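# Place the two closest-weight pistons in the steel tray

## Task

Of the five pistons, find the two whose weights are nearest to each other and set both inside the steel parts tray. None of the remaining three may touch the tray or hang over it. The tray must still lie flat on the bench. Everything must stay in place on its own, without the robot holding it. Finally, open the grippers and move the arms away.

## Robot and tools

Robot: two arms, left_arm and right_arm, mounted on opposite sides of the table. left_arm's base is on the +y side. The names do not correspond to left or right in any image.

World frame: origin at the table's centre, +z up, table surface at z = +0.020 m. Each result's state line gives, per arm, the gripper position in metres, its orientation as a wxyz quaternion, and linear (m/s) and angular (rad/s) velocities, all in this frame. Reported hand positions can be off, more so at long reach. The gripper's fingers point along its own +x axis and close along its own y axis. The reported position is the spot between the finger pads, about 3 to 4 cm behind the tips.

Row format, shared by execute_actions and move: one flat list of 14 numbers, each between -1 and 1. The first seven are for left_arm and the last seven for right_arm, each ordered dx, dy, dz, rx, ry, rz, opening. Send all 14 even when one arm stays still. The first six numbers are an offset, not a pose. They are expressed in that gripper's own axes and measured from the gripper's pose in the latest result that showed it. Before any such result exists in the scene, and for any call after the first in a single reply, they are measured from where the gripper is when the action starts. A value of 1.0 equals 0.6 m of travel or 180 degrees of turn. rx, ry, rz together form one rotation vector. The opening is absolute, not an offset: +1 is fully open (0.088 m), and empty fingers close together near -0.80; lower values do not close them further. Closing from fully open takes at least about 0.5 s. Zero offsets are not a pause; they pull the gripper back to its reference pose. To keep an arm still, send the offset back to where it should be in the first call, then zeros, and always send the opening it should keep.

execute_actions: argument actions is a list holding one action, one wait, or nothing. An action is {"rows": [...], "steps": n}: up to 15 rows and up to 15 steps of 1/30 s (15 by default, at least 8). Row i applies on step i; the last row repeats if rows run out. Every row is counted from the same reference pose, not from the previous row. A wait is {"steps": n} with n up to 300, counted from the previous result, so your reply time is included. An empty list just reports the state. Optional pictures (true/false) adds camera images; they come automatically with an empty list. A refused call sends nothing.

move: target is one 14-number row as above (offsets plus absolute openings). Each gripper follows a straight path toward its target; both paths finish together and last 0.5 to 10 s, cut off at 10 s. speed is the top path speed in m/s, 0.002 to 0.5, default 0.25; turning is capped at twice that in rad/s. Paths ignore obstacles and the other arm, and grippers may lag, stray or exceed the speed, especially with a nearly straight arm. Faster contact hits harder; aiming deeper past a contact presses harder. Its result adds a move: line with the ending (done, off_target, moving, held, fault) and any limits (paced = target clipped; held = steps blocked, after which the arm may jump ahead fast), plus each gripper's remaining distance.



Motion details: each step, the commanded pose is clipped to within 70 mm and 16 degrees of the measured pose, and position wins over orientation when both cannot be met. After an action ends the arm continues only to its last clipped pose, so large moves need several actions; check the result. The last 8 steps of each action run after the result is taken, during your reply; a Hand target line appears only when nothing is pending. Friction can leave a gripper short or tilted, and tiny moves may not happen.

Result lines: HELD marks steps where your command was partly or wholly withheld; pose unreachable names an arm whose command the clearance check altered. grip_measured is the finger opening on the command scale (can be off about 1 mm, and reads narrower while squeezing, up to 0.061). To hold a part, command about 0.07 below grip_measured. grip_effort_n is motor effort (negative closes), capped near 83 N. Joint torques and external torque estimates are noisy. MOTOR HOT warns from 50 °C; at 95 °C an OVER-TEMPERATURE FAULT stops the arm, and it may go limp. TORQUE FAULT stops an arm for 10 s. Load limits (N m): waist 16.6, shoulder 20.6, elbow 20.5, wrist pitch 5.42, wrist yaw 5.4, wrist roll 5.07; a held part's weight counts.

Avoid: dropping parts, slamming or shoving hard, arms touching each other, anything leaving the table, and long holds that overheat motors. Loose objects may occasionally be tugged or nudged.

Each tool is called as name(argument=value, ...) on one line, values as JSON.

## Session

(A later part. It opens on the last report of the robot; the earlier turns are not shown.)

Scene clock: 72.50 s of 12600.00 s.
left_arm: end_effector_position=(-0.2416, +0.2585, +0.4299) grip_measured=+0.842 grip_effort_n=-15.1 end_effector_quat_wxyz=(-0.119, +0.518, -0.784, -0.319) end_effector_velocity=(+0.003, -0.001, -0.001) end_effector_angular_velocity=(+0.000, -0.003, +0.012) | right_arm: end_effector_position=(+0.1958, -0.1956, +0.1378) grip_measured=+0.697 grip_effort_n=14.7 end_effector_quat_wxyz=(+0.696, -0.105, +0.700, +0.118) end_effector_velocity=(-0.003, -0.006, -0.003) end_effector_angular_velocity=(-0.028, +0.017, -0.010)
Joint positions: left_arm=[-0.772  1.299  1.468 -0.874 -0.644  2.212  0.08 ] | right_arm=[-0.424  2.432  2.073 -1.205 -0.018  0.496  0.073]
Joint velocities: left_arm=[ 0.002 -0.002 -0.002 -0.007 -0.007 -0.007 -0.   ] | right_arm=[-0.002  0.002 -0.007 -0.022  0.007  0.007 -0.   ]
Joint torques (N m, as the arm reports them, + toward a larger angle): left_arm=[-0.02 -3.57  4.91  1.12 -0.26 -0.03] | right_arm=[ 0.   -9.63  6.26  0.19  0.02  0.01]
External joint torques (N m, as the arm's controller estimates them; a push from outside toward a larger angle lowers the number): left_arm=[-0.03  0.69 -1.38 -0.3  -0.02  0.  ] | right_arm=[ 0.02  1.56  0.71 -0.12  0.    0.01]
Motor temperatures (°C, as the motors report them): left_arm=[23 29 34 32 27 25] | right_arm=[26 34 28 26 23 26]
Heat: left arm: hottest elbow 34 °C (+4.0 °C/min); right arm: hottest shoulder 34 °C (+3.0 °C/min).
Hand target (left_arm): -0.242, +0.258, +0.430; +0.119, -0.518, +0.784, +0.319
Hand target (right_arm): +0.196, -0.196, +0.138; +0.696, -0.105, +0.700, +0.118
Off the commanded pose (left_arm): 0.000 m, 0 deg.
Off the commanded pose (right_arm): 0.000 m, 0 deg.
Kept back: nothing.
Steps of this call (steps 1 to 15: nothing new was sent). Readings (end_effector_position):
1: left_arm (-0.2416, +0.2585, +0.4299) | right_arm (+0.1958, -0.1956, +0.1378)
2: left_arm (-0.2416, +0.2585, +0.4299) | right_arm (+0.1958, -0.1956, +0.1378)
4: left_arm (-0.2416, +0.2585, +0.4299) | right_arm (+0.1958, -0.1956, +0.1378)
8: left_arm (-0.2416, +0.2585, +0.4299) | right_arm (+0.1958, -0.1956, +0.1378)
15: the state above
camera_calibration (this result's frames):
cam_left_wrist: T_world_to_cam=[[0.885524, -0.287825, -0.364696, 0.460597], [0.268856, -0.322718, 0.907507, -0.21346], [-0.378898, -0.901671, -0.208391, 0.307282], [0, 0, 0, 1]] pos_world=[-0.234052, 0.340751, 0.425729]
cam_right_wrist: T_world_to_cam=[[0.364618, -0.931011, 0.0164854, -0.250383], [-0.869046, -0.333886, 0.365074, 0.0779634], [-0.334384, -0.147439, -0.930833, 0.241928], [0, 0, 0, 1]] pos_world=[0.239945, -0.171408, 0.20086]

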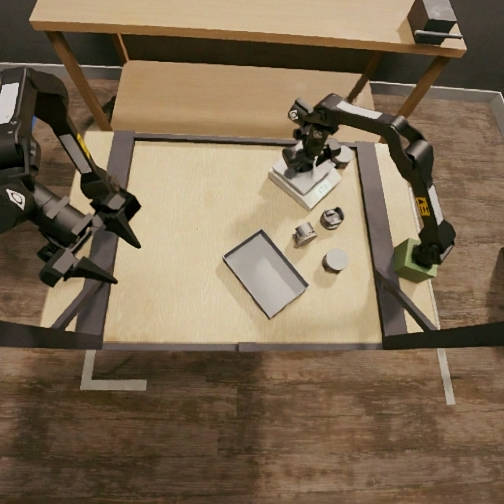

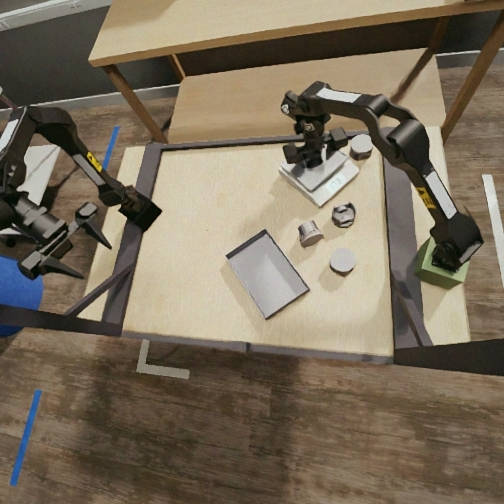

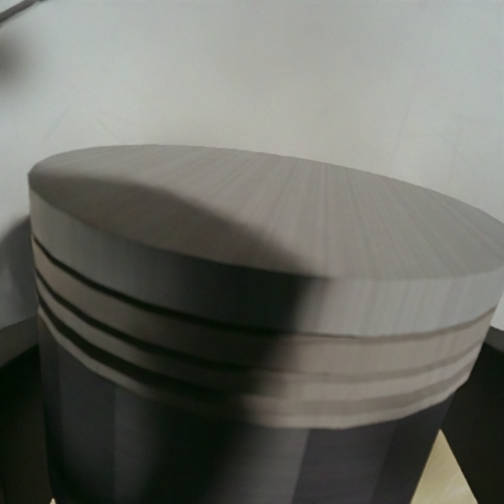

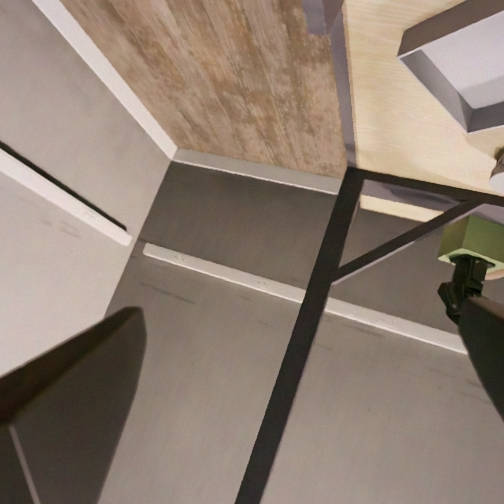

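move(target=[0,0,0,0,0,0,0.84,0,0,0,0,0,0,0])

move(target=[0,0,0,0,0,0,0.84,-0.05,0,-0.02,0,0,0,0])

move(target=[0,0,0,0,0,0,0.84,0,0.305,-0.114,0,0,0,0])

Scene clock: 73.60 s of 12600.00 s.
left_arm: end_effector_position=(-0.2416, +0.2585, +0.4299) grip_measured=+0.842 grip_effort_n=-14.7 end_effector_quat_wxyz=(-0.119, +0.518, -0.784, -0.319) end_effector_velocity=(+0.001, -0.001, -0.000) end_effector_angular_velocity=(+0.000, -0.003, +0.012) | right_arm: end_effector_position=(+0.1957, -0.1956, +0.1378) grip_measured=+0.287 grip_effort_n=-83.5 end_effector_quat_wxyz=(+0.696, -0.105, +0.700, +0.118) end_effector_velocity=(-0.007, -0.007, -0.003) end_effector_angular_velocity=(-0.029, +0.037, +0.005)
Joint positions: left_arm=[-0.772  1.299  1.468 -0.874 -0.644  2.212  0.08 ] | right_arm=[-0.424  2.432  2.073 -1.205 -0.019  0.496  0.053]
Joint velocities: left_arm=[ 0.002  0.002  0.002 -0.007 -0.007 -0.007 -0.   ] | right_arm=[-0.002  0.002 -0.007 -0.037 -0.007 -0.007 -0.   ]
Joint torques (N m, as the arm reports them, + toward a larger angle): left_arm=[-0.04 -3.57  4.9   1.13 -0.26 -0.04] | right_arm=[-0.01 -9.66  6.22  0.21  0.03  0.02]
External joint torques (N m, as the arm's controller estimates them; a push from outside toward a larger angle lowers the number): left_arm=[-0.06  0.72 -1.4  -0.29 -0.02 -0.01] | right_arm=[ 0.01  1.48  0.72 -0.09  0.02  0.02]
Motor temperatures (°C, as the motors report them): left_arm=[23 29 34 32 27 25] | right_arm=[26 35 28 26 23 26]
Heat: left arm: hottest elbow 34 °C (+4.0 °C/min); right arm: hottest shoulder 35 °C (+4.0 °C/min).
Hand target (left_arm): -0.242, +0.258, +0.430; +0.119, -0.518, +0.784, +0.319
Hand target (right_arm): +0.196, -0.196, +0.138; +0.696, -0.105, +0.700, +0.118
Off the commanded pose (left_arm): 0.000 m, 0 deg.
Off the commanded pose (right_arm): 0.000 m, 0 deg.
Kept back: nothing.
move: done
camera_calibration (this result's frames):
cam_left_wrist: T_world_to_cam=[[0.885524, -0.287825, -0.364696, 0.460597], [0.268856, -0.322718, 0.907507, -0.21346], [-0.378898, -0.901671, -0.208391, 0.307282], [0, 0, 0, 1]] pos_world=[-0.234052, 0.340751, 0.425729]
cam_right_wrist: T_world_to_cam=[[0.364632, -0.931018, 0.0157952, -0.250188], [-0.868842, -0.334082, 0.365381, 0.077796], [-0.334899, -0.146953, -0.930724, 0.242095], [0, 0, 0, 1]] pos_world=[0.239896, -0.171362, 0.20085]

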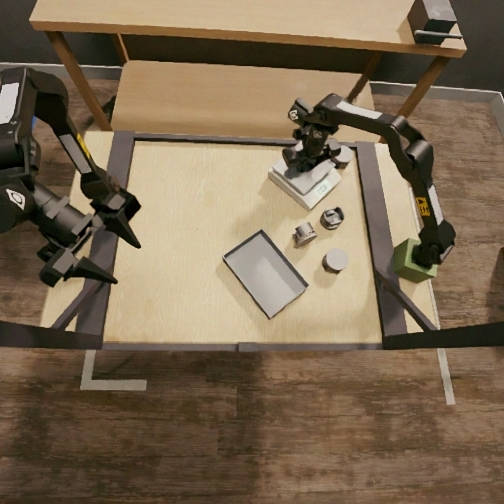

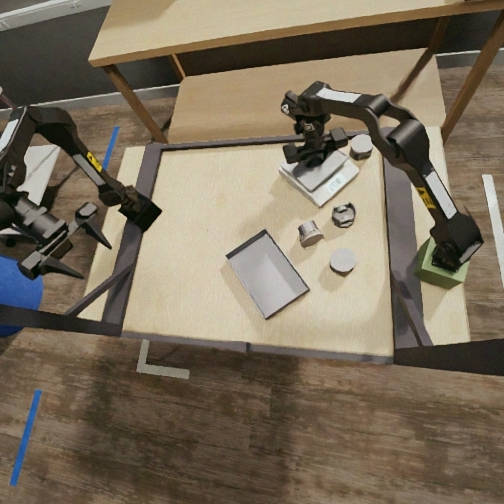

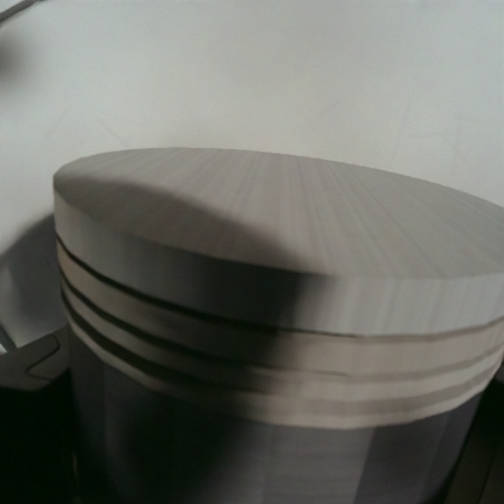

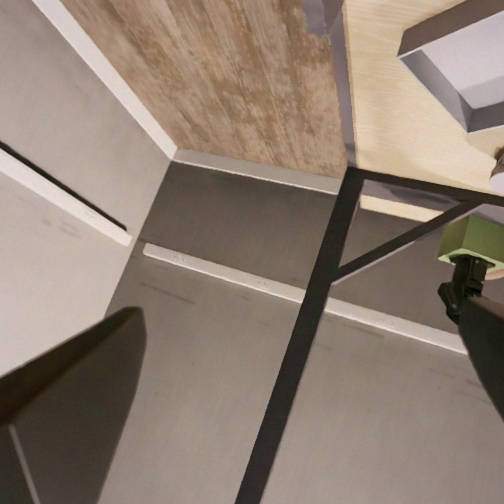

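Scene clock: 74.43 s of 12600.00 s.
left_arm: end_effector_position=(-0.2416, +0.2585, +0.4299) grip_measured=+0.842 grip_effort_n=-15.1 end_effector_quat_wxyz=(-0.119, +0.518, -0.784, -0.319) end_effector_velocity=(+0.002, +0.002, -0.004) end_effector_angular_velocity=(+0.020, -0.004, +0.003) | right_arm: end_effector_position=(+0.1853, -0.2007, +0.1597) grip_measured=+0.287 grip_effort_n=-83.5 end_effector_quat_wxyz=(+0.692, -0.109, +0.704, +0.116) end_effector_velocity=(-0.001, -0.002, +0.001) end_effector_angular_velocity=(+0.000, +0.010, +0.019)
Joint positions: left_arm=[-0.772  1.299  1.468 -0.874 -0.644  2.212  0.08 ] | right_arm=[-0.415  2.382  2.071 -1.268 -0.019  0.503  0.053]
Joint velocities: left_arm=[-0.002 -0.002 -0.002 -0.022  0.007 -0.022  0.   ] | right_arm=[-0.002 -0.002 -0.002 -0.007 -0.007 -0.022 -0.   ]
Joint torques (N m, as the arm reports them, + toward a larger angle): left_arm=[-0.05 -3.56  4.91  1.12 -0.27 -0.05] | right_arm=[  0.2  -11.22   5.91   0.03   0.02   0.15]
External joint torques (N m, as the arm's controller estimates them; a push from outside toward a larger angle lowers the number): left_arm=[-0.06  0.69 -1.35 -0.28 -0.02 -0.01] | right_arm=[ 0.26 -0.15  0.24 -0.3   0.01  0.16]
Motor temperatures (°C, as the motors report them): left_arm=[23 29 34 32 27 25] | right_arm=[26 35 28 26 23 26]
Heat: left arm: hottest elbow 34 °C (+3.0 °C/min); right arm: hottest shoulder 35 °C (+4.0 °C/min).
Hand target (left_arm): -0.242, +0.258, +0.430; +0.119, -0.518, +0.784, +0.319
Hand target (right_arm): +0.184, -0.200, +0.168; +0.696, -0.105, +0.701, +0.118
Off the commanded pose (left_arm): 0.000 m, 0 deg.
Off the commanded pose (right_arm): 0.008 m, 1 deg.
Kept back: nothing.
move: done
camera_calibration (this result's frames):
cam_left_wrist: T_world_to_cam=[[0.885524, -0.287825, -0.364696, 0.460597], [0.268856, -0.322718, 0.907507, -0.21346], [-0.378898, -0.901671, -0.208391, 0.307282], [0, 0, 0, 1]] pos_world=[-0.234052, 0.340751, 0.425729]
cam_right_wrist: T_world_to_cam=[[0.366237, -0.930264, 0.021916, -0.252632], [-0.864716, -0.331543, 0.377288, 0.056861], [-0.343711, -0.157128, -0.925837, 0.257081], [0, 0, 0, 1]] pos_world=[0.230053, -0.175768, 0.222098]

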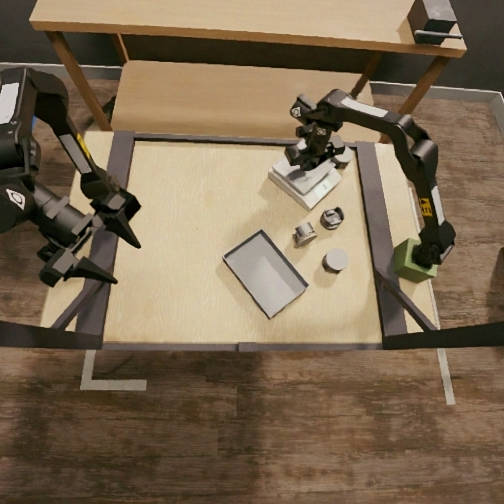

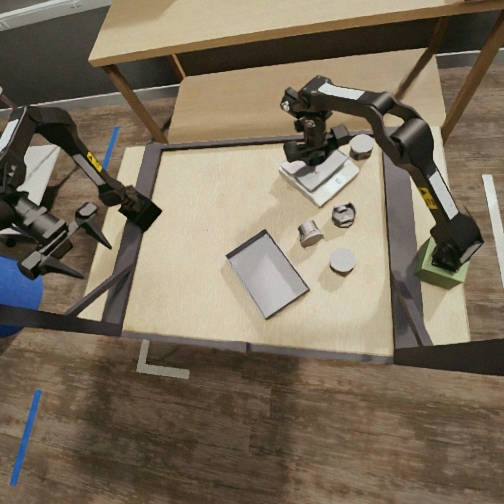

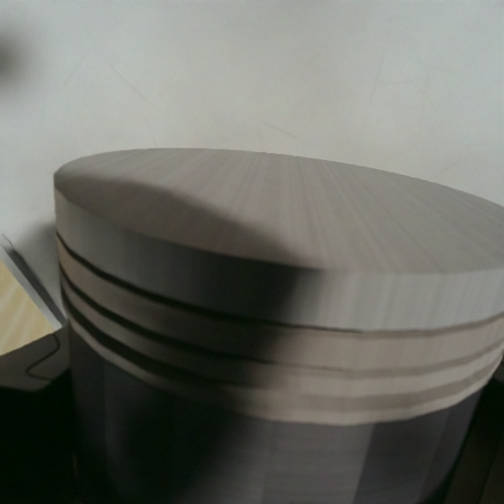

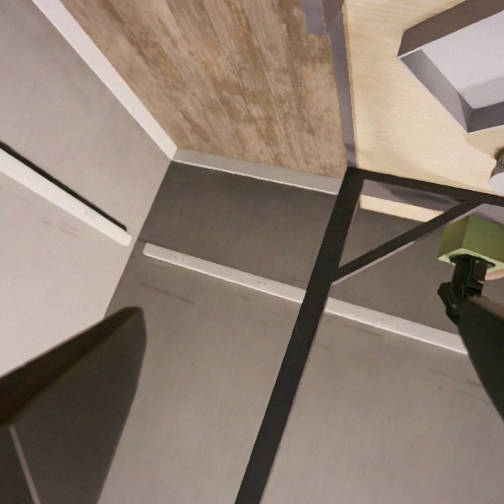

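Scene clock: 75.83 s of 12600.00 s.
left_arm: end_effector_position=(-0.2416, +0.2585, +0.4299) grip_measured=+0.842 grip_effort_n=-15.1 end_effector_quat_wxyz=(-0.119, +0.518, -0.784, -0.319) end_effector_velocity=(+0.002, +0.000, -0.001) end_effector_angular_velocity=(+0.000, -0.003, +0.007) | right_arm: end_effector_position=(+0.0608, -0.0531, +0.1615) grip_measured=+0.287 grip_effort_n=-83.5 end_effector_quat_wxyz=(+0.718, -0.062, +0.673, +0.165) end_effector_velocity=(-0.003, -0.001, +0.000) end_effector_angular_velocity=(+0.001, +0.022, +0.008)
Joint positions: left_arm=[-0.772  1.299  1.468 -0.874 -0.644  2.212  0.08 ] | right_arm=[-0.039  2.53   2.335 -1.218 -0.019  0.877  0.053]
Joint velocities: left_arm=[-0.002 -0.002 -0.002 -0.007 -0.007 -0.007 -0.   ] | right_arm=[-0.002 -0.002 -0.002 -0.007 -0.022 -0.007 -0.   ]
Joint torques (N m, as the arm reports them, + toward a larger angle): left_arm=[-0.06 -3.61  4.9   1.13 -0.27 -0.04] | right_arm=[-0.09 -9.64  8.55  0.67  0.08  0.14]
External joint torques (N m, as the arm's controller estimates them; a push from outside toward a larger angle lowers the number): left_arm=[-0.06  0.59 -1.35 -0.28 -0.03 -0.01] | right_arm=[-0.11  2.35  2.68  0.1   0.06  0.14]
Motor temperatures (°C, as the motors report them): left_arm=[23 29 34 32 27 25] | right_arm=[26 35 28 26 23 26]
Heat: left arm: hottest elbow 34 °C (+3.0 °C/min); right arm: hottest shoulder 35 °C (+3.0 °C/min).
Hand target (left_arm): -0.242, +0.258, +0.430; +0.119, -0.518, +0.784, +0.319
Hand target (right_arm): +0.063, -0.050, +0.162; +0.721, -0.057, +0.671, +0.166
Off the commanded pose (left_arm): 0.000 m, 0 deg.
Off the commanded pose (right_arm): 0.006 m, 9 deg.
joint sent to its limit (right arm) — the command would take joint 3 (elbow) past its upper limit, so that joint was sent only as far as its limit.
Kept back: nothing.
move: off_target (right_arm)
camera_calibration (this result's frames):
cam_left_wrist: T_world_to_cam=[[0.885524, -0.287825, -0.364696, 0.460597], [0.268856, -0.322718, 0.907507, -0.21346], [-0.378898, -0.901671, -0.208391, 0.307282], [0, 0, 0, 1]] pos_world=[-0.234052, 0.340751, 0.425729]
cam_right_wrist: T_world_to_cam=[[0.370723, -0.924182, -0.0919382, -0.0514052], [-0.883133, -0.381426, 0.273111, 0.0127767], [-0.287472, -0.0200547, -0.957579, 0.248131], [0, 0, 0, 1]] pos_world=[0.101671, -0.0376582, 0.22939]

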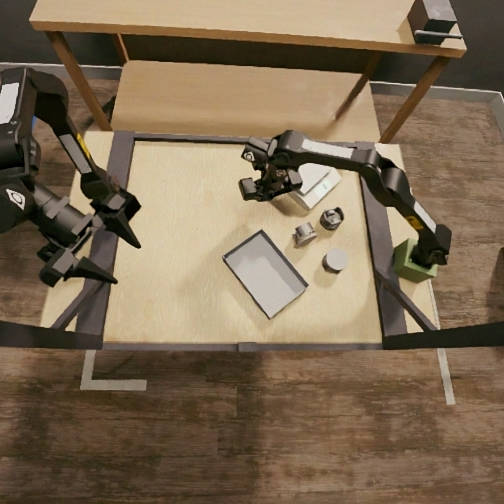

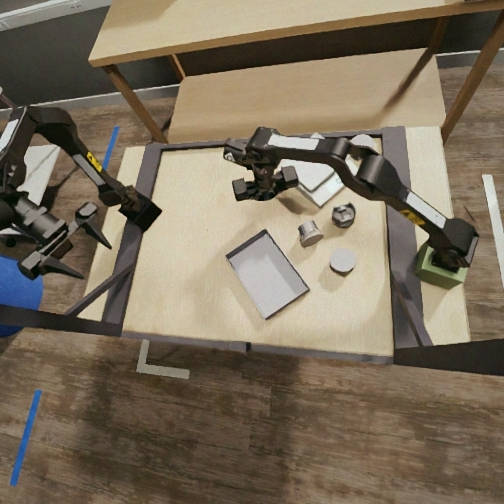

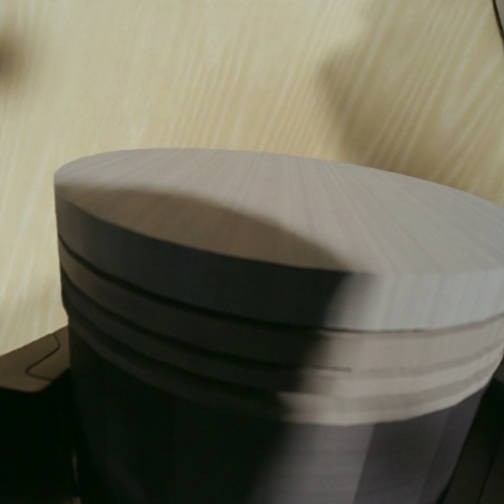

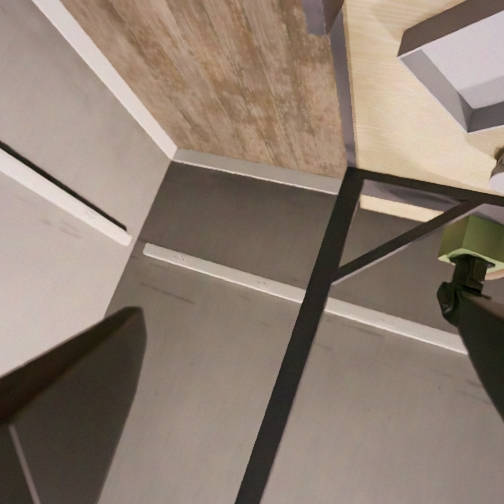

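move(target=[0,0,0,0,0,0,0.84,0.15,-0.04,-0.035,0,0.027,-0.042,0], speed=0.12)

Scene clock: 77.40 s of 12600.00 s.
left_arm: end_effector_position=(-0.2416, +0.2585, +0.4299) grip_measured=+0.842 grip_effort_n=-14.7 end_effector_quat_wxyz=(-0.119, +0.518, -0.784, -0.319) end_effector_velocity=(+0.000, +0.002, -0.002) end_effector_angular_velocity=(+0.010, -0.000, -0.004) | right_arm: end_effector_position=(+0.0547, -0.0670, +0.0767) grip_measured=+0.287 grip_effort_n=-83.5 end_effector_quat_wxyz=(+0.701, -0.109, +0.695, +0.119) end_effector_velocity=(+0.003, +0.000, +0.001) end_effector_angular_velocity=(+0.009, +0.004, +0.000)
Joint positions: left_arm=[-0.772  1.299  1.468 -0.874 -0.644  2.212  0.08 ] | right_arm=[-0.032  2.664  2.263 -1.153  0.     0.882  0.053]
Joint velocities: left_arm=[-0.002 -0.002 -0.002 -0.007  0.007 -0.007  0.   ] | right_arm=[-0.007 -0.002 -0.002  0.007 -0.007 -0.007 -0.   ]
Joint torques (N m, as the arm reports them, + toward a larger angle): left_arm=[-0.06 -3.59  4.87  1.13 -0.26 -0.04] | right_arm=[ 0.32 -8.58  6.34  0.31  0.07  0.15]
External joint torques (N m, as the arm's controller estimates them; a push from outside toward a larger angle lowers the number): left_arm=[-0.02  0.64 -1.38 -0.28 -0.02 -0.01] | right_arm=[ 0.3   3.82  0.63 -0.06  0.03  0.16]
Motor temperatures (°C, as the motors report them): left_arm=[23 29 34 32 27 25] | right_arm=[26 35 28 26 23 26]
Heat: left arm: hottest elbow 34 °C (+3.0 °C/min); right arm: hottest shoulder 35 °C (+3.0 °C/min).
Hand target (left_arm): -0.242, +0.258, +0.430; +0.119, -0.518, +0.784, +0.319
Hand target (right_arm): +0.053, -0.068, +0.068; +0.699, -0.113, +0.697, +0.114
Off the commanded pose (left_arm): 0.000 m, 0 deg.
Off the commanded pose (right_arm): 0.010 m, 1 deg.
Kept back: nothing.
move: off_target (right_arm)
camera_calibration (this result's frames):
cam_left_wrist: T_world_to_cam=[[0.885524, -0.287825, -0.364696, 0.460597], [0.268856, -0.322718, 0.907507, -0.21346], [-0.378898, -0.901671, -0.208391, 0.307282], [0, 0, 0, 1]] pos_world=[-0.234052, 0.340751, 0.425729]
cam_right_wrist: T_world_to_cam=[[0.36981, -0.928811, 0.0234702, -0.0788827], [-0.872611, -0.338537, 0.352055, 0.0215088], [-0.319047, -0.150674, -0.935685, 0.156225], [0, 0, 0, 1]] pos_world=[0.0977835, -0.0424467, 0.140456]

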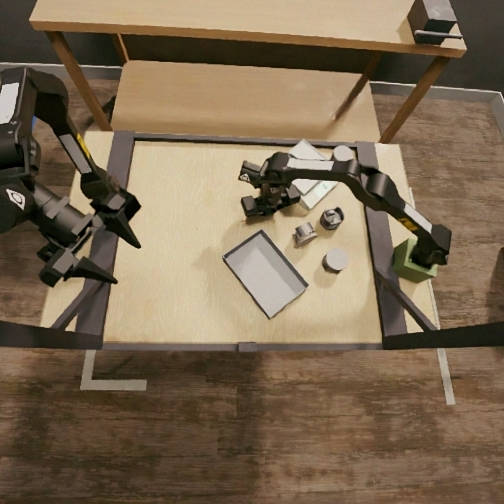

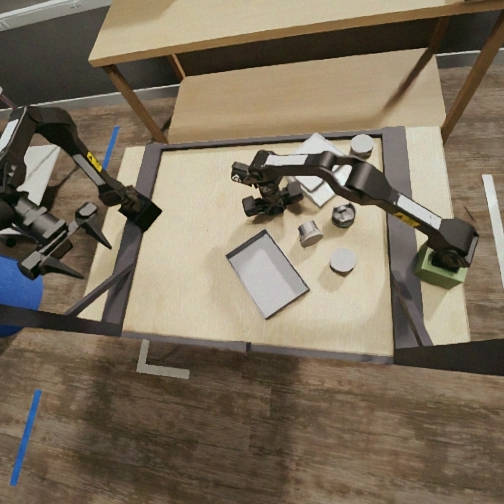

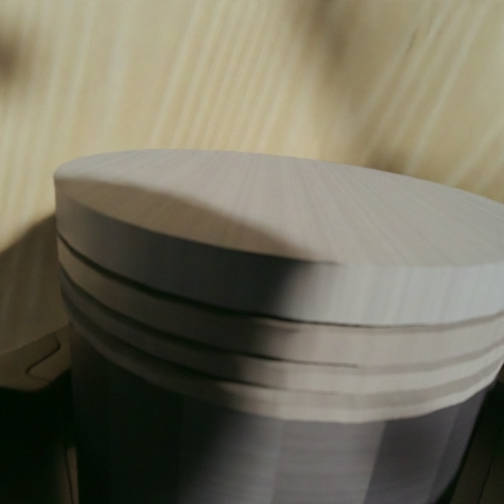

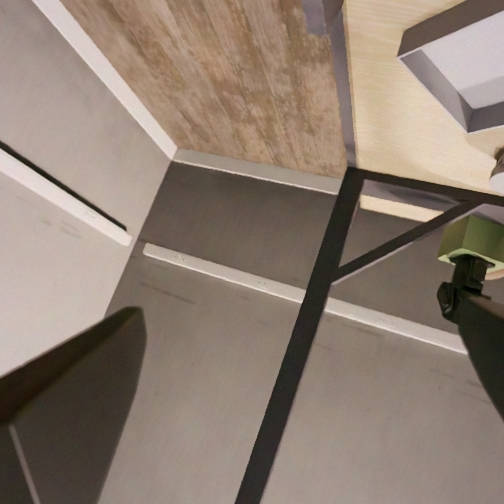

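move(target=[0,0,0,0,0,0,0.84,0.026,0,0,0,0,0,0], speed=0.05)

move(target=[0,0,0,0,0,0,0.84,0,0,0,0,0,0,0.8])

move(target=[0,0,0,0,0,0,0.84,-0.15,-0.03,-0.01,0,0,0,0.8])

move(target=[0,0,0,0,0,0,0.84,-0.03,-0.506,0.213,0.33,0,0,1])

Scene clock: 78.57 s of 12600.00 s.
left_arm: end_effector_position=(-0.2416, +0.2585, +0.4299) grip_measured=+0.842 grip_effort_n=-15.1 end_effector_quat_wxyz=(-0.119, +0.518, -0.784, -0.319) end_effector_velocity=(+0.001, -0.001, +0.001) end_effector_angular_velocity=(-0.003, +0.011, +0.012) | right_arm: end_effector_position=(+0.0545, -0.0678, +0.0733) grip_measured=+0.287 grip_effort_n=-83.5 end_effector_quat_wxyz=(+0.701, -0.109, +0.695, +0.119) end_effector_velocity=(-0.000, -0.007, +0.000) end_effector_angular_velocity=(-0.028, +0.003, +0.005)
Joint positions: left_arm=[-0.772  1.299  1.468 -0.874 -0.644  2.212  0.08 ] | right_arm=[-0.032  2.663  2.248 -1.139  0.001  0.882  0.053]
Joint velocities: left_arm=[ 0.002 -0.002 -0.002  0.007 -0.007 -0.007 -0.   ] | right_arm=[-0.002 -0.007 -0.012 -0.022  0.007 -0.007 -0.   ]
Joint torques (N m, as the arm reports them, + toward a larger angle): left_arm=[-0.06 -3.59  4.92  1.12 -0.26 -0.05] | right_arm=[ 0.01 -8.62  4.73  2.08  0.04  0.01]
External joint torques (N m, as the arm's controller estimates them; a push from outside toward a larger angle lowers the number): left_arm=[-0.09  0.65 -1.35 -0.3  -0.02 -0.02] | right_arm=[-0.08  3.67 -0.85  1.76  0.    0.01]
Motor temperatures (°C, as the motors report them): left_arm=[23 29 34 32 27 25] | right_arm=[26 35 28 26 23 26]
Heat: left arm: hottest elbow 34 °C (+3.0 °C/min); right arm: hottest shoulder 35 °C (+3.0 °C/min).
Hand target (left_arm): -0.242, +0.258, +0.430; +0.119, -0.518, +0.784, +0.319
Hand target (right_arm): +0.055, -0.067, +0.061; +0.701, -0.109, +0.695, +0.119
Off the commanded pose (left_arm): 0.000 m, 0 deg.
Off the commanded pose (right_arm): 0.012 m, 0 deg.
Kept back: nothing.
move: off_target (right_arm)
camera_calibration (this result's frames):
cam_left_wrist: T_world_to_cam=[[0.885524, -0.287825, -0.364696, 0.460597], [0.268856, -0.322718, 0.907507, -0.21346], [-0.378898, -0.901671, -0.208391, 0.307282], [0, 0, 0, 1]] pos_world=[-0.234052, 0.340751, 0.425729]
cam_right_wrist: T_world_to_cam=[[0.369798, -0.928802, 0.024009, -0.0794584], [-0.872691, -0.338358, 0.35203, 0.0222789], [-0.318842, -0.151132, -0.935681, 0.152789], [0, 0, 0, 1]] pos_world=[0.0975416, -0.0431716, 0.137026]

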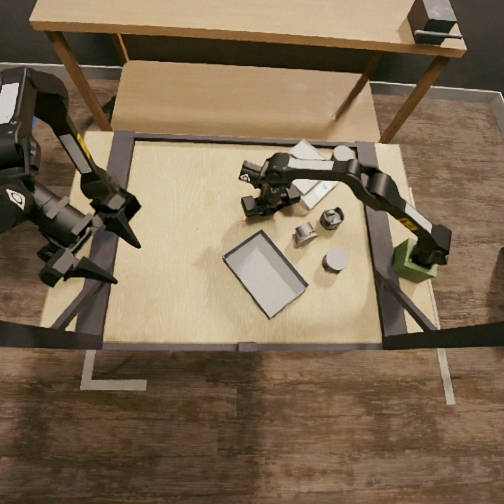

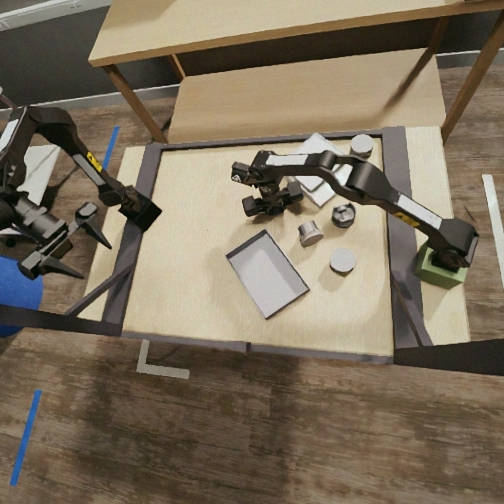

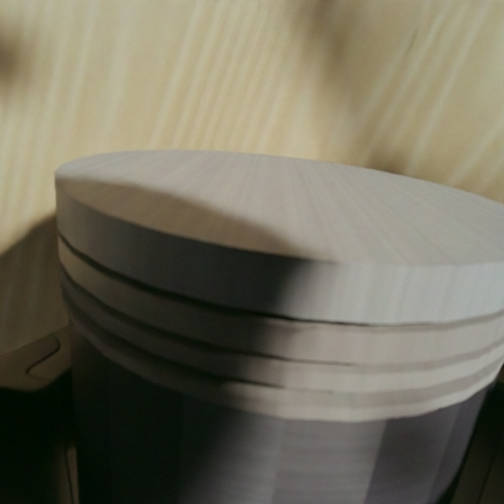

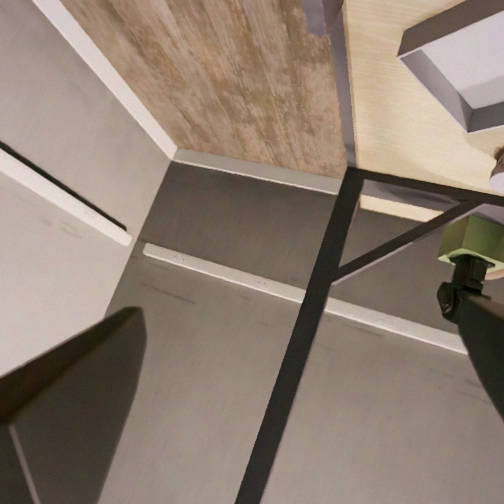

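Scene clock: 79.27 s of 12600.00 s.
left_arm: end_effector_position=(-0.2416, +0.2585, +0.4299) grip_measured=+0.842 grip_effort_n=-15.1 end_effector_quat_wxyz=(-0.119, +0.518, -0.784, -0.319) end_effector_velocity=(+0.002, +0.000, -0.001) end_effector_angular_velocity=(-0.006, -0.014, -0.001) | right_arm: end_effector_position=(+0.0547, -0.0672, +0.0739) grip_measured=+0.796 grip_effort_n=14.7 end_effector_quat_wxyz=(+0.702, -0.108, +0.694, +0.120) end_effector_velocity=(-0.008, -0.002, -0.001) end_effector_angular_velocity=(-0.008, +0.042, +0.025)
Joint positions: left_arm=[-0.772  1.299  1.468 -0.874 -0.644  2.212  0.08 ] | right_arm=[-0.032  2.662  2.247 -1.136  0.001  0.882  0.078]
Joint velocities: left_arm=[-0.002 -0.002 -0.002 -0.007 -0.007  0.007 -0.   ] | right_arm=[ 0.002  0.002  0.002 -0.022 -0.037 -0.022  0.001]
Joint torques (N m, as the arm reports them, + toward a larger angle): left_arm=[-0.1  -3.62  4.89  1.12 -0.25 -0.04] | right_arm=[  0.07 -10.14   6.2    0.06   0.04   0.02]
External joint torques (N m, as the arm's controller estimates them; a push from outside toward a larger angle lowers the number): left_arm=[-0.1   0.64 -1.39 -0.29 -0.01 -0.01] | right_arm=[-0.04  2.04  0.65 -0.26  0.01  0.02]
Motor temperatures (°C, as the motors report them): left_arm=[23 29 34 32 27 25] | right_arm=[26 35 28 26 23 26]
Heat: left arm: hottest elbow 34 °C (+3.0 °C/min); right arm: hottest shoulder 35 °C (+2.0 °C/min).
Hand target (left_arm): -0.242, +0.258, +0.430; +0.119, -0.518, +0.784, +0.319
Hand target (right_arm): +0.054, -0.068, +0.073; +0.701, -0.109, +0.695, +0.119
Off the commanded pose (left_arm): 0.000 m, 0 deg.
Off the commanded pose (right_arm): 0.001 m, 0 deg.
Kept back: nothing.
move: done
camera_calibration (this result's frames):
cam_left_wrist: T_world_to_cam=[[0.885524, -0.287825, -0.364696, 0.460597], [0.268856, -0.322718, 0.907507, -0.21346], [-0.378898, -0.901671, -0.208391, 0.307282], [0, 0, 0, 1]] pos_world=[-0.234052, 0.340751, 0.425729]
cam_right_wrist: T_world_to_cam=[[0.36977, -0.928875, 0.0214847, -0.0788399], [-0.873121, -0.339483, 0.349872, 0.0225409], [-0.317693, -0.148131, -0.936551, 0.153762], [0, 0, 0, 1]] pos_world=[0.0976827, -0.0428032, 0.137813]

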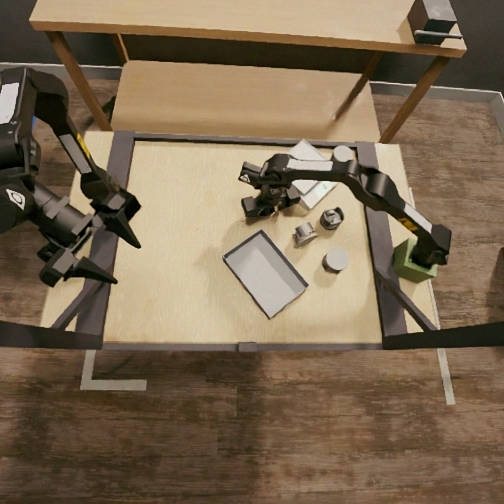

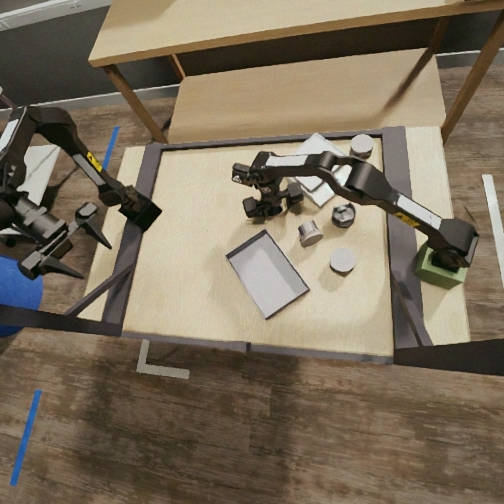

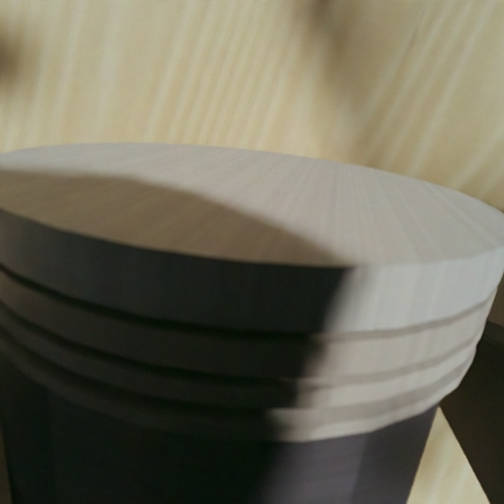

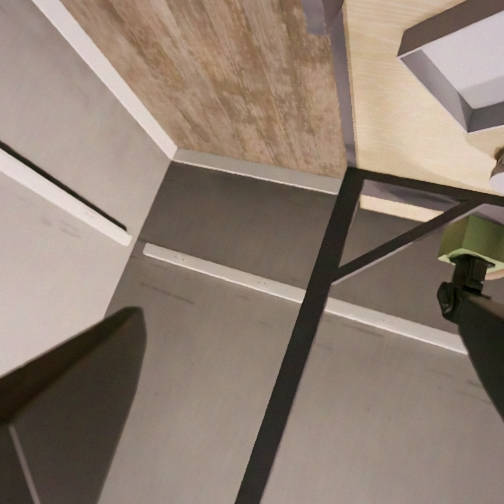

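Scene clock: 80.20 s of 12600.00 s.
left_arm: end_effector_position=(-0.2416, +0.2585, +0.4299) grip_measured=+0.842 grip_effort_n=-15.1 end_effector_quat_wxyz=(-0.119, +0.518, -0.784, -0.319) end_effector_velocity=(+0.003, -0.003, -0.001) end_effector_angular_velocity=(-0.001, +0.001, +0.031) | right_arm: end_effector_position=(+0.0522, -0.0888, +0.1589) grip_measured=+0.797 grip_effort_n=14.7 end_effector_quat_wxyz=(+0.700, -0.110, +0.696, +0.116) end_effector_velocity=(-0.001, -0.003, +0.003) end_effector_angular_velocity=(-0.009, +0.011, +0.005)
Joint positions: left_arm=[-0.772  1.299  1.468 -0.874 -0.644  2.212  0.08 ] | right_arm=[-0.043  2.498  2.277 -1.339  0.001  0.873  0.078]
Joint velocities: left_arm=[ 0.002  0.002 -0.002 -0.007 -0.022 -0.022 -0.   ] | right_arm=[-0.002 -0.002  0.007 -0.022 -0.007 -0.007 -0.   ]
Joint torques (N m, as the arm reports them, + toward a larger angle): left_arm=[-0.08 -3.6   4.91  1.13 -0.26 -0.05] | right_arm=[ -0.21 -10.49   7.19   0.     0.04  -0.14]
External joint torques (N m, as the arm's controller estimates them; a push from outside toward a larger angle lowers the number): left_arm=[-0.11  0.6  -1.32 -0.27 -0.02 -0.01] | right_arm=[-0.21  1.13  1.57 -0.32  0.   -0.14]
Motor temperatures (°C, as the motors report them): left_arm=[23 29 34 32 27 25] | right_arm=[26 36 28 26 23 26]
Heat: left arm: hottest elbow 34 °C (+3.0 °C/min); right arm: hottest shoulder 36 °C (+3.0 °C/min).
Hand target (left_arm): -0.242, +0.258, +0.430; +0.119, -0.518, +0.784, +0.319
Hand target (right_arm): +0.054, -0.088, +0.163; +0.702, -0.108, +0.694, +0.120
Off the commanded pose (left_arm): 0.000 m, 0 deg.
Off the commanded pose (right_arm): 0.005 m, 1 deg.
Kept back: nothing.
move: done
camera_calibration (this result's frames):
cam_left_wrist: T_world_to_cam=[[0.885524, -0.287825, -0.364696, 0.460597], [0.268856, -0.322718, 0.907507, -0.21346], [-0.378898, -0.901671, -0.208391, 0.307282], [0, 0, 0, 1]] pos_world=[-0.234052, 0.340751, 0.425729]
cam_right_wrist: T_world_to_cam=[[0.368073, -0.929375, 0.0280112, -0.100816], [-0.872689, -0.334914, 0.355312, -0.0172182], [-0.320836, -0.155226, -0.934328, 0.228521], [0, 0, 0, 1]] pos_world=[0.0953995, -0.0639904, 0.222456]

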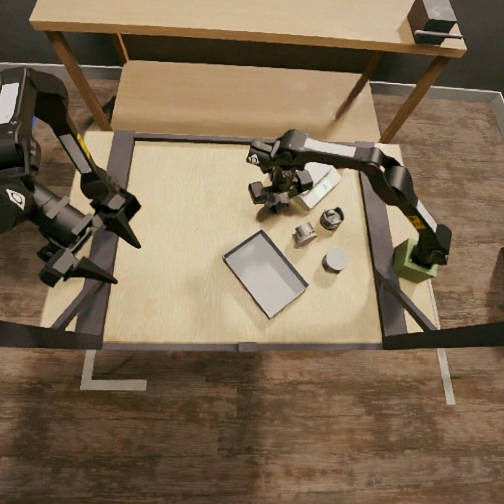

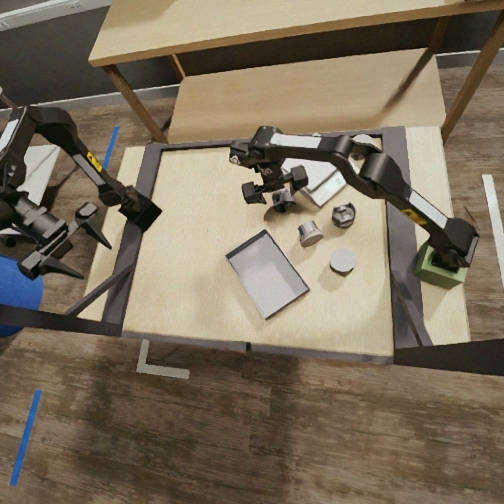

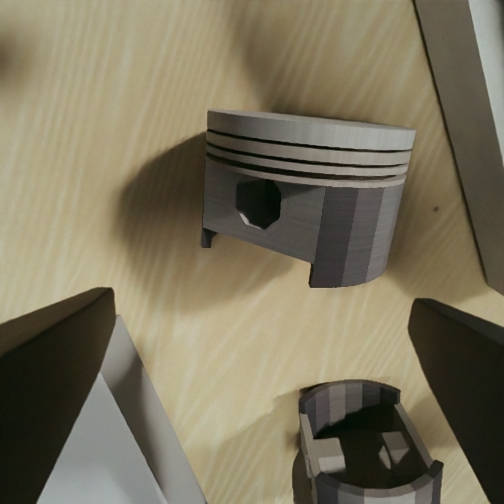

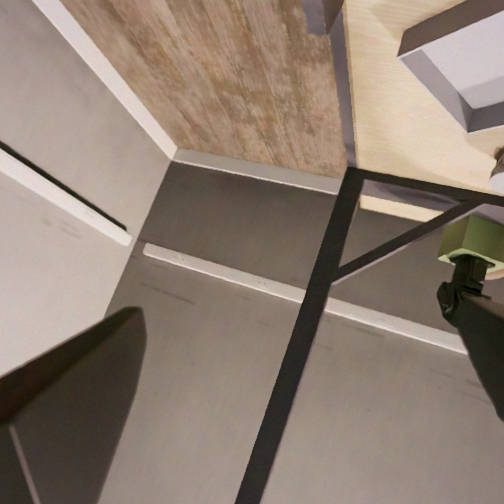

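Scene clock: 82.73 s of 12600.00 s.
left_arm: end_effector_position=(-0.2416, +0.2585, +0.4299) grip_measured=+0.842 grip_effort_n=-15.1 end_effector_quat_wxyz=(-0.119, +0.518, -0.784, -0.319) end_effector_velocity=(+0.000, +0.002, -0.003) end_effector_angular_velocity=(+0.005, -0.016, -0.012) | right_arm: end_effector_position=(+0.2681, -0.3353, +0.1778) grip_measured=+0.993 grip_effort_n=14.7 end_effector_quat_wxyz=(+0.663, +0.253, +0.662, -0.239) end_effector_velocity=(-0.001, -0.000, +0.003) end_effector_angular_velocity=(-0.010, +0.003, +0.039)
Joint positions: left_arm=[-0.772  1.299  1.468 -0.874 -0.644  2.212  0.08 ] | right_arm=[-0.762  2.272  1.954 -1.238 -0.011  1.187  0.088]
Joint velocities: left_arm=[-0.002 -0.002 -0.007 -0.007  0.007  0.007 -0.   ] | right_arm=[ 0.002  0.002  0.017 -0.022  0.007 -0.037 -0.   ]
Joint torques (N m, as the arm reports them, + toward a larger angle): left_arm=[-0.04 -3.6   4.89  1.12 -0.26 -0.04] | right_arm=[ 0.07 -7.66  7.61  0.01 -0.02  0.18]
External joint torques (N m, as the arm's controller estimates them; a push from outside toward a larger angle lowers the number): left_arm=[-0.03  0.66 -1.4  -0.3  -0.02 -0.01] | right_arm=[ 0.02  2.76  2.   -0.3  -0.06  0.18]
Motor temperatures (°C, as the motors report them): left_arm=[23 29 34 32 27 25] | right_arm=[26 36 28 26 23 26]
Heat: left arm: hottest elbow 34 °C (+3.0 °C/min); right arm: hottest shoulder 36 °C (+4.0 °C/min).
Hand target (left_arm): -0.242, +0.258, +0.430; +0.119, -0.518, +0.784, +0.319
Hand target (right_arm): +0.269, -0.334, +0.175; +0.661, +0.253, +0.664, -0.242
Off the commanded pose (left_arm): 0.000 m, 0 deg.
Off the commanded pose (right_arm): 0.003 m, 0 deg.
Kept back: nothing.
move: done
camera_calibration (this result's frames):
cam_left_wrist: T_world_to_cam=[[0.885524, -0.287825, -0.364696, 0.460597], [0.268856, -0.322718, 0.907507, -0.21346], [-0.378898, -0.901671, -0.208391, 0.307282], [0, 0, 0, 1]] pos_world=[-0.234052, 0.340751, 0.425729]
cam_right_wrist: T_world_to_cam=[[-0.608844, -0.793097, 0.0175051, -0.100372], [-0.73396, 0.571545, 0.366932, 0.346615], [-0.301018, 0.210556, -0.930083, 0.393787], [0, 0, 0, 1]] pos_world=[0.311827, -0.360625, 0.240828]

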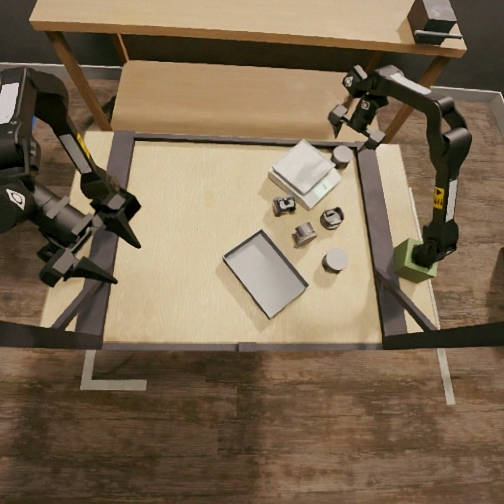

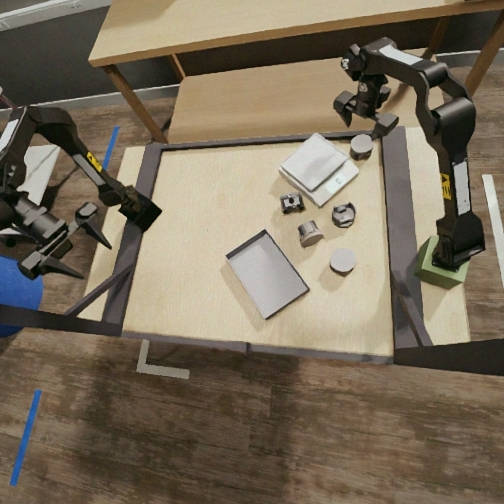

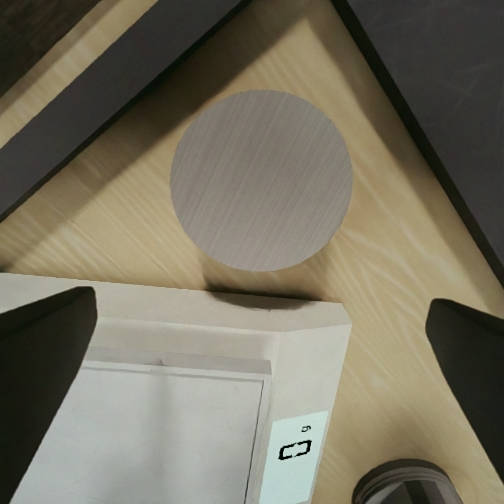

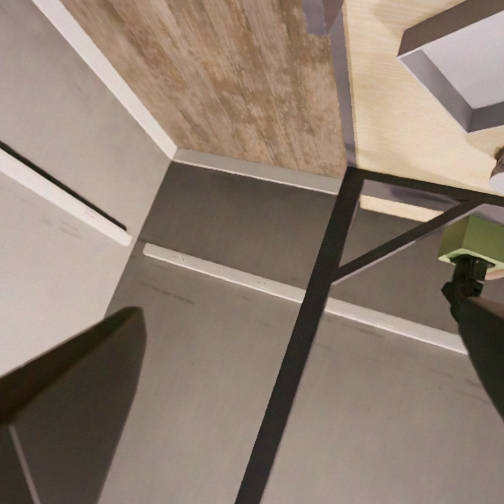

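move(target=[0,0,0,0,0,0,0.84,0.09,0,0.03,0,0,0,1])

Scene clock: 83.80 s of 12600.00 s.
left_arm: end_effector_position=(-0.2416, +0.2585, +0.4299) grip_measured=+0.842 grip_effort_n=-14.7 end_effector_quat_wxyz=(-0.119, +0.518, -0.784, -0.319) end_effector_velocity=(+0.005, +0.001, -0.001) end_effector_angular_velocity=(+0.003, -0.012, +0.007) | right_arm: end_effector_position=(+0.2838, -0.3446, +0.1301) grip_measured=+0.993 grip_effort_n=14.7 end_effector_quat_wxyz=(+0.666, +0.256, +0.659, -0.237) end_effector_velocity=(+0.001, -0.002, -0.001) end_effector_angular_velocity=(+0.008, +0.001, +0.000)
Joint positions: left_arm=[-0.772  1.299  1.468 -0.874 -0.644  2.212  0.08 ] | right_arm=[-0.796  2.336  1.872 -1.079 -0.011  1.155  0.088]
Joint velocities: left_arm=[-0.002 -0.007 -0.002 -0.022 -0.007 -0.007 -0.   ] | right_arm=[-0.007 -0.002 -0.007  0.007 -0.007 -0.007  0.   ]
Joint torques (N m, as the arm reports them, + toward a larger angle): left_arm=[-0.05 -3.57  4.89  1.12 -0.27 -0.05] | right_arm=[-0.19 -8.17  5.27  0.39  0.02 -0.14]
External joint torques (N m, as the arm's controller estimates them; a push from outside toward a larger angle lowers the number): left_arm=[-0.05  0.74 -1.39 -0.28 -0.02 -0.02] | right_arm=[-0.12  2.54 -0.27  0.03 -0.03 -0.13]
Motor temperatures (°C, as the motors report them): left_arm=[23 29 35 32 27 25] | right_arm=[26 36 28 26 23 26]
Heat: left arm: hottest elbow 35 °C (+4.0 °C/min); right arm: hottest shoulder 36 °C (+4.0 °C/min).
Hand target (left_arm): -0.242, +0.258, +0.430; +0.119, -0.518, +0.784, +0.319
Hand target (right_arm): +0.283, -0.346, +0.124; +0.663, +0.253, +0.662, -0.239
Off the commanded pose (left_arm): 0.000 m, 0 deg.
Off the commanded pose (right_arm): 0.007 m, 1 deg.
Kept back: nothing.
move: done
camera_calibration (this result's frames):
cam_left_wrist: T_world_to_cam=[[0.885524, -0.287825, -0.364696, 0.460597], [0.268856, -0.322718, 0.907507, -0.21346], [-0.378898, -0.901671, -0.208391, 0.307282], [0, 0, 0, 1]] pos_world=[-0.234052, 0.340751, 0.425729]
cam_right_wrist: T_world_to_cam=[[-0.610805, -0.791757, 0.00617513, -0.0949008], [-0.736981, 0.571364, 0.361112, 0.382483], [-0.289441, 0.216018, -0.932502, 0.354973], [0, 0, 0, 1]] pos_world=[0.326661, -0.370357, 0.19348]

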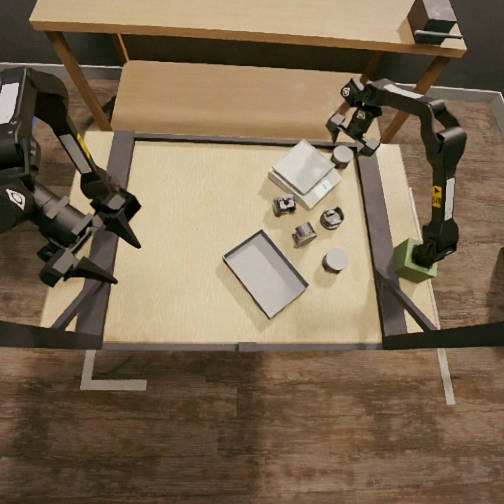

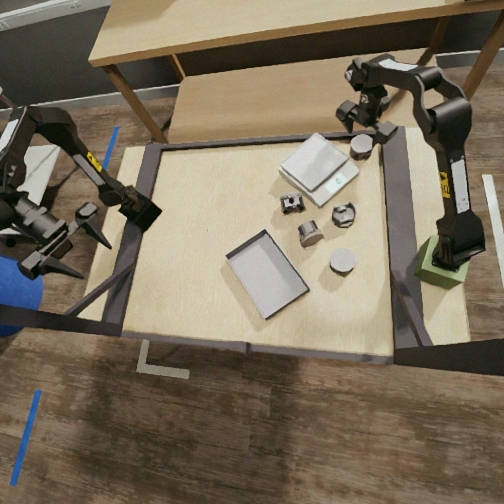

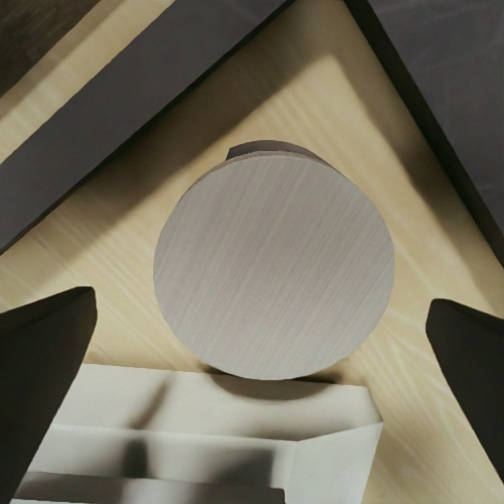

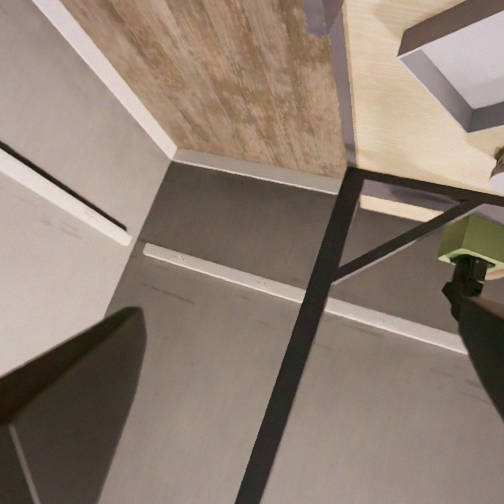

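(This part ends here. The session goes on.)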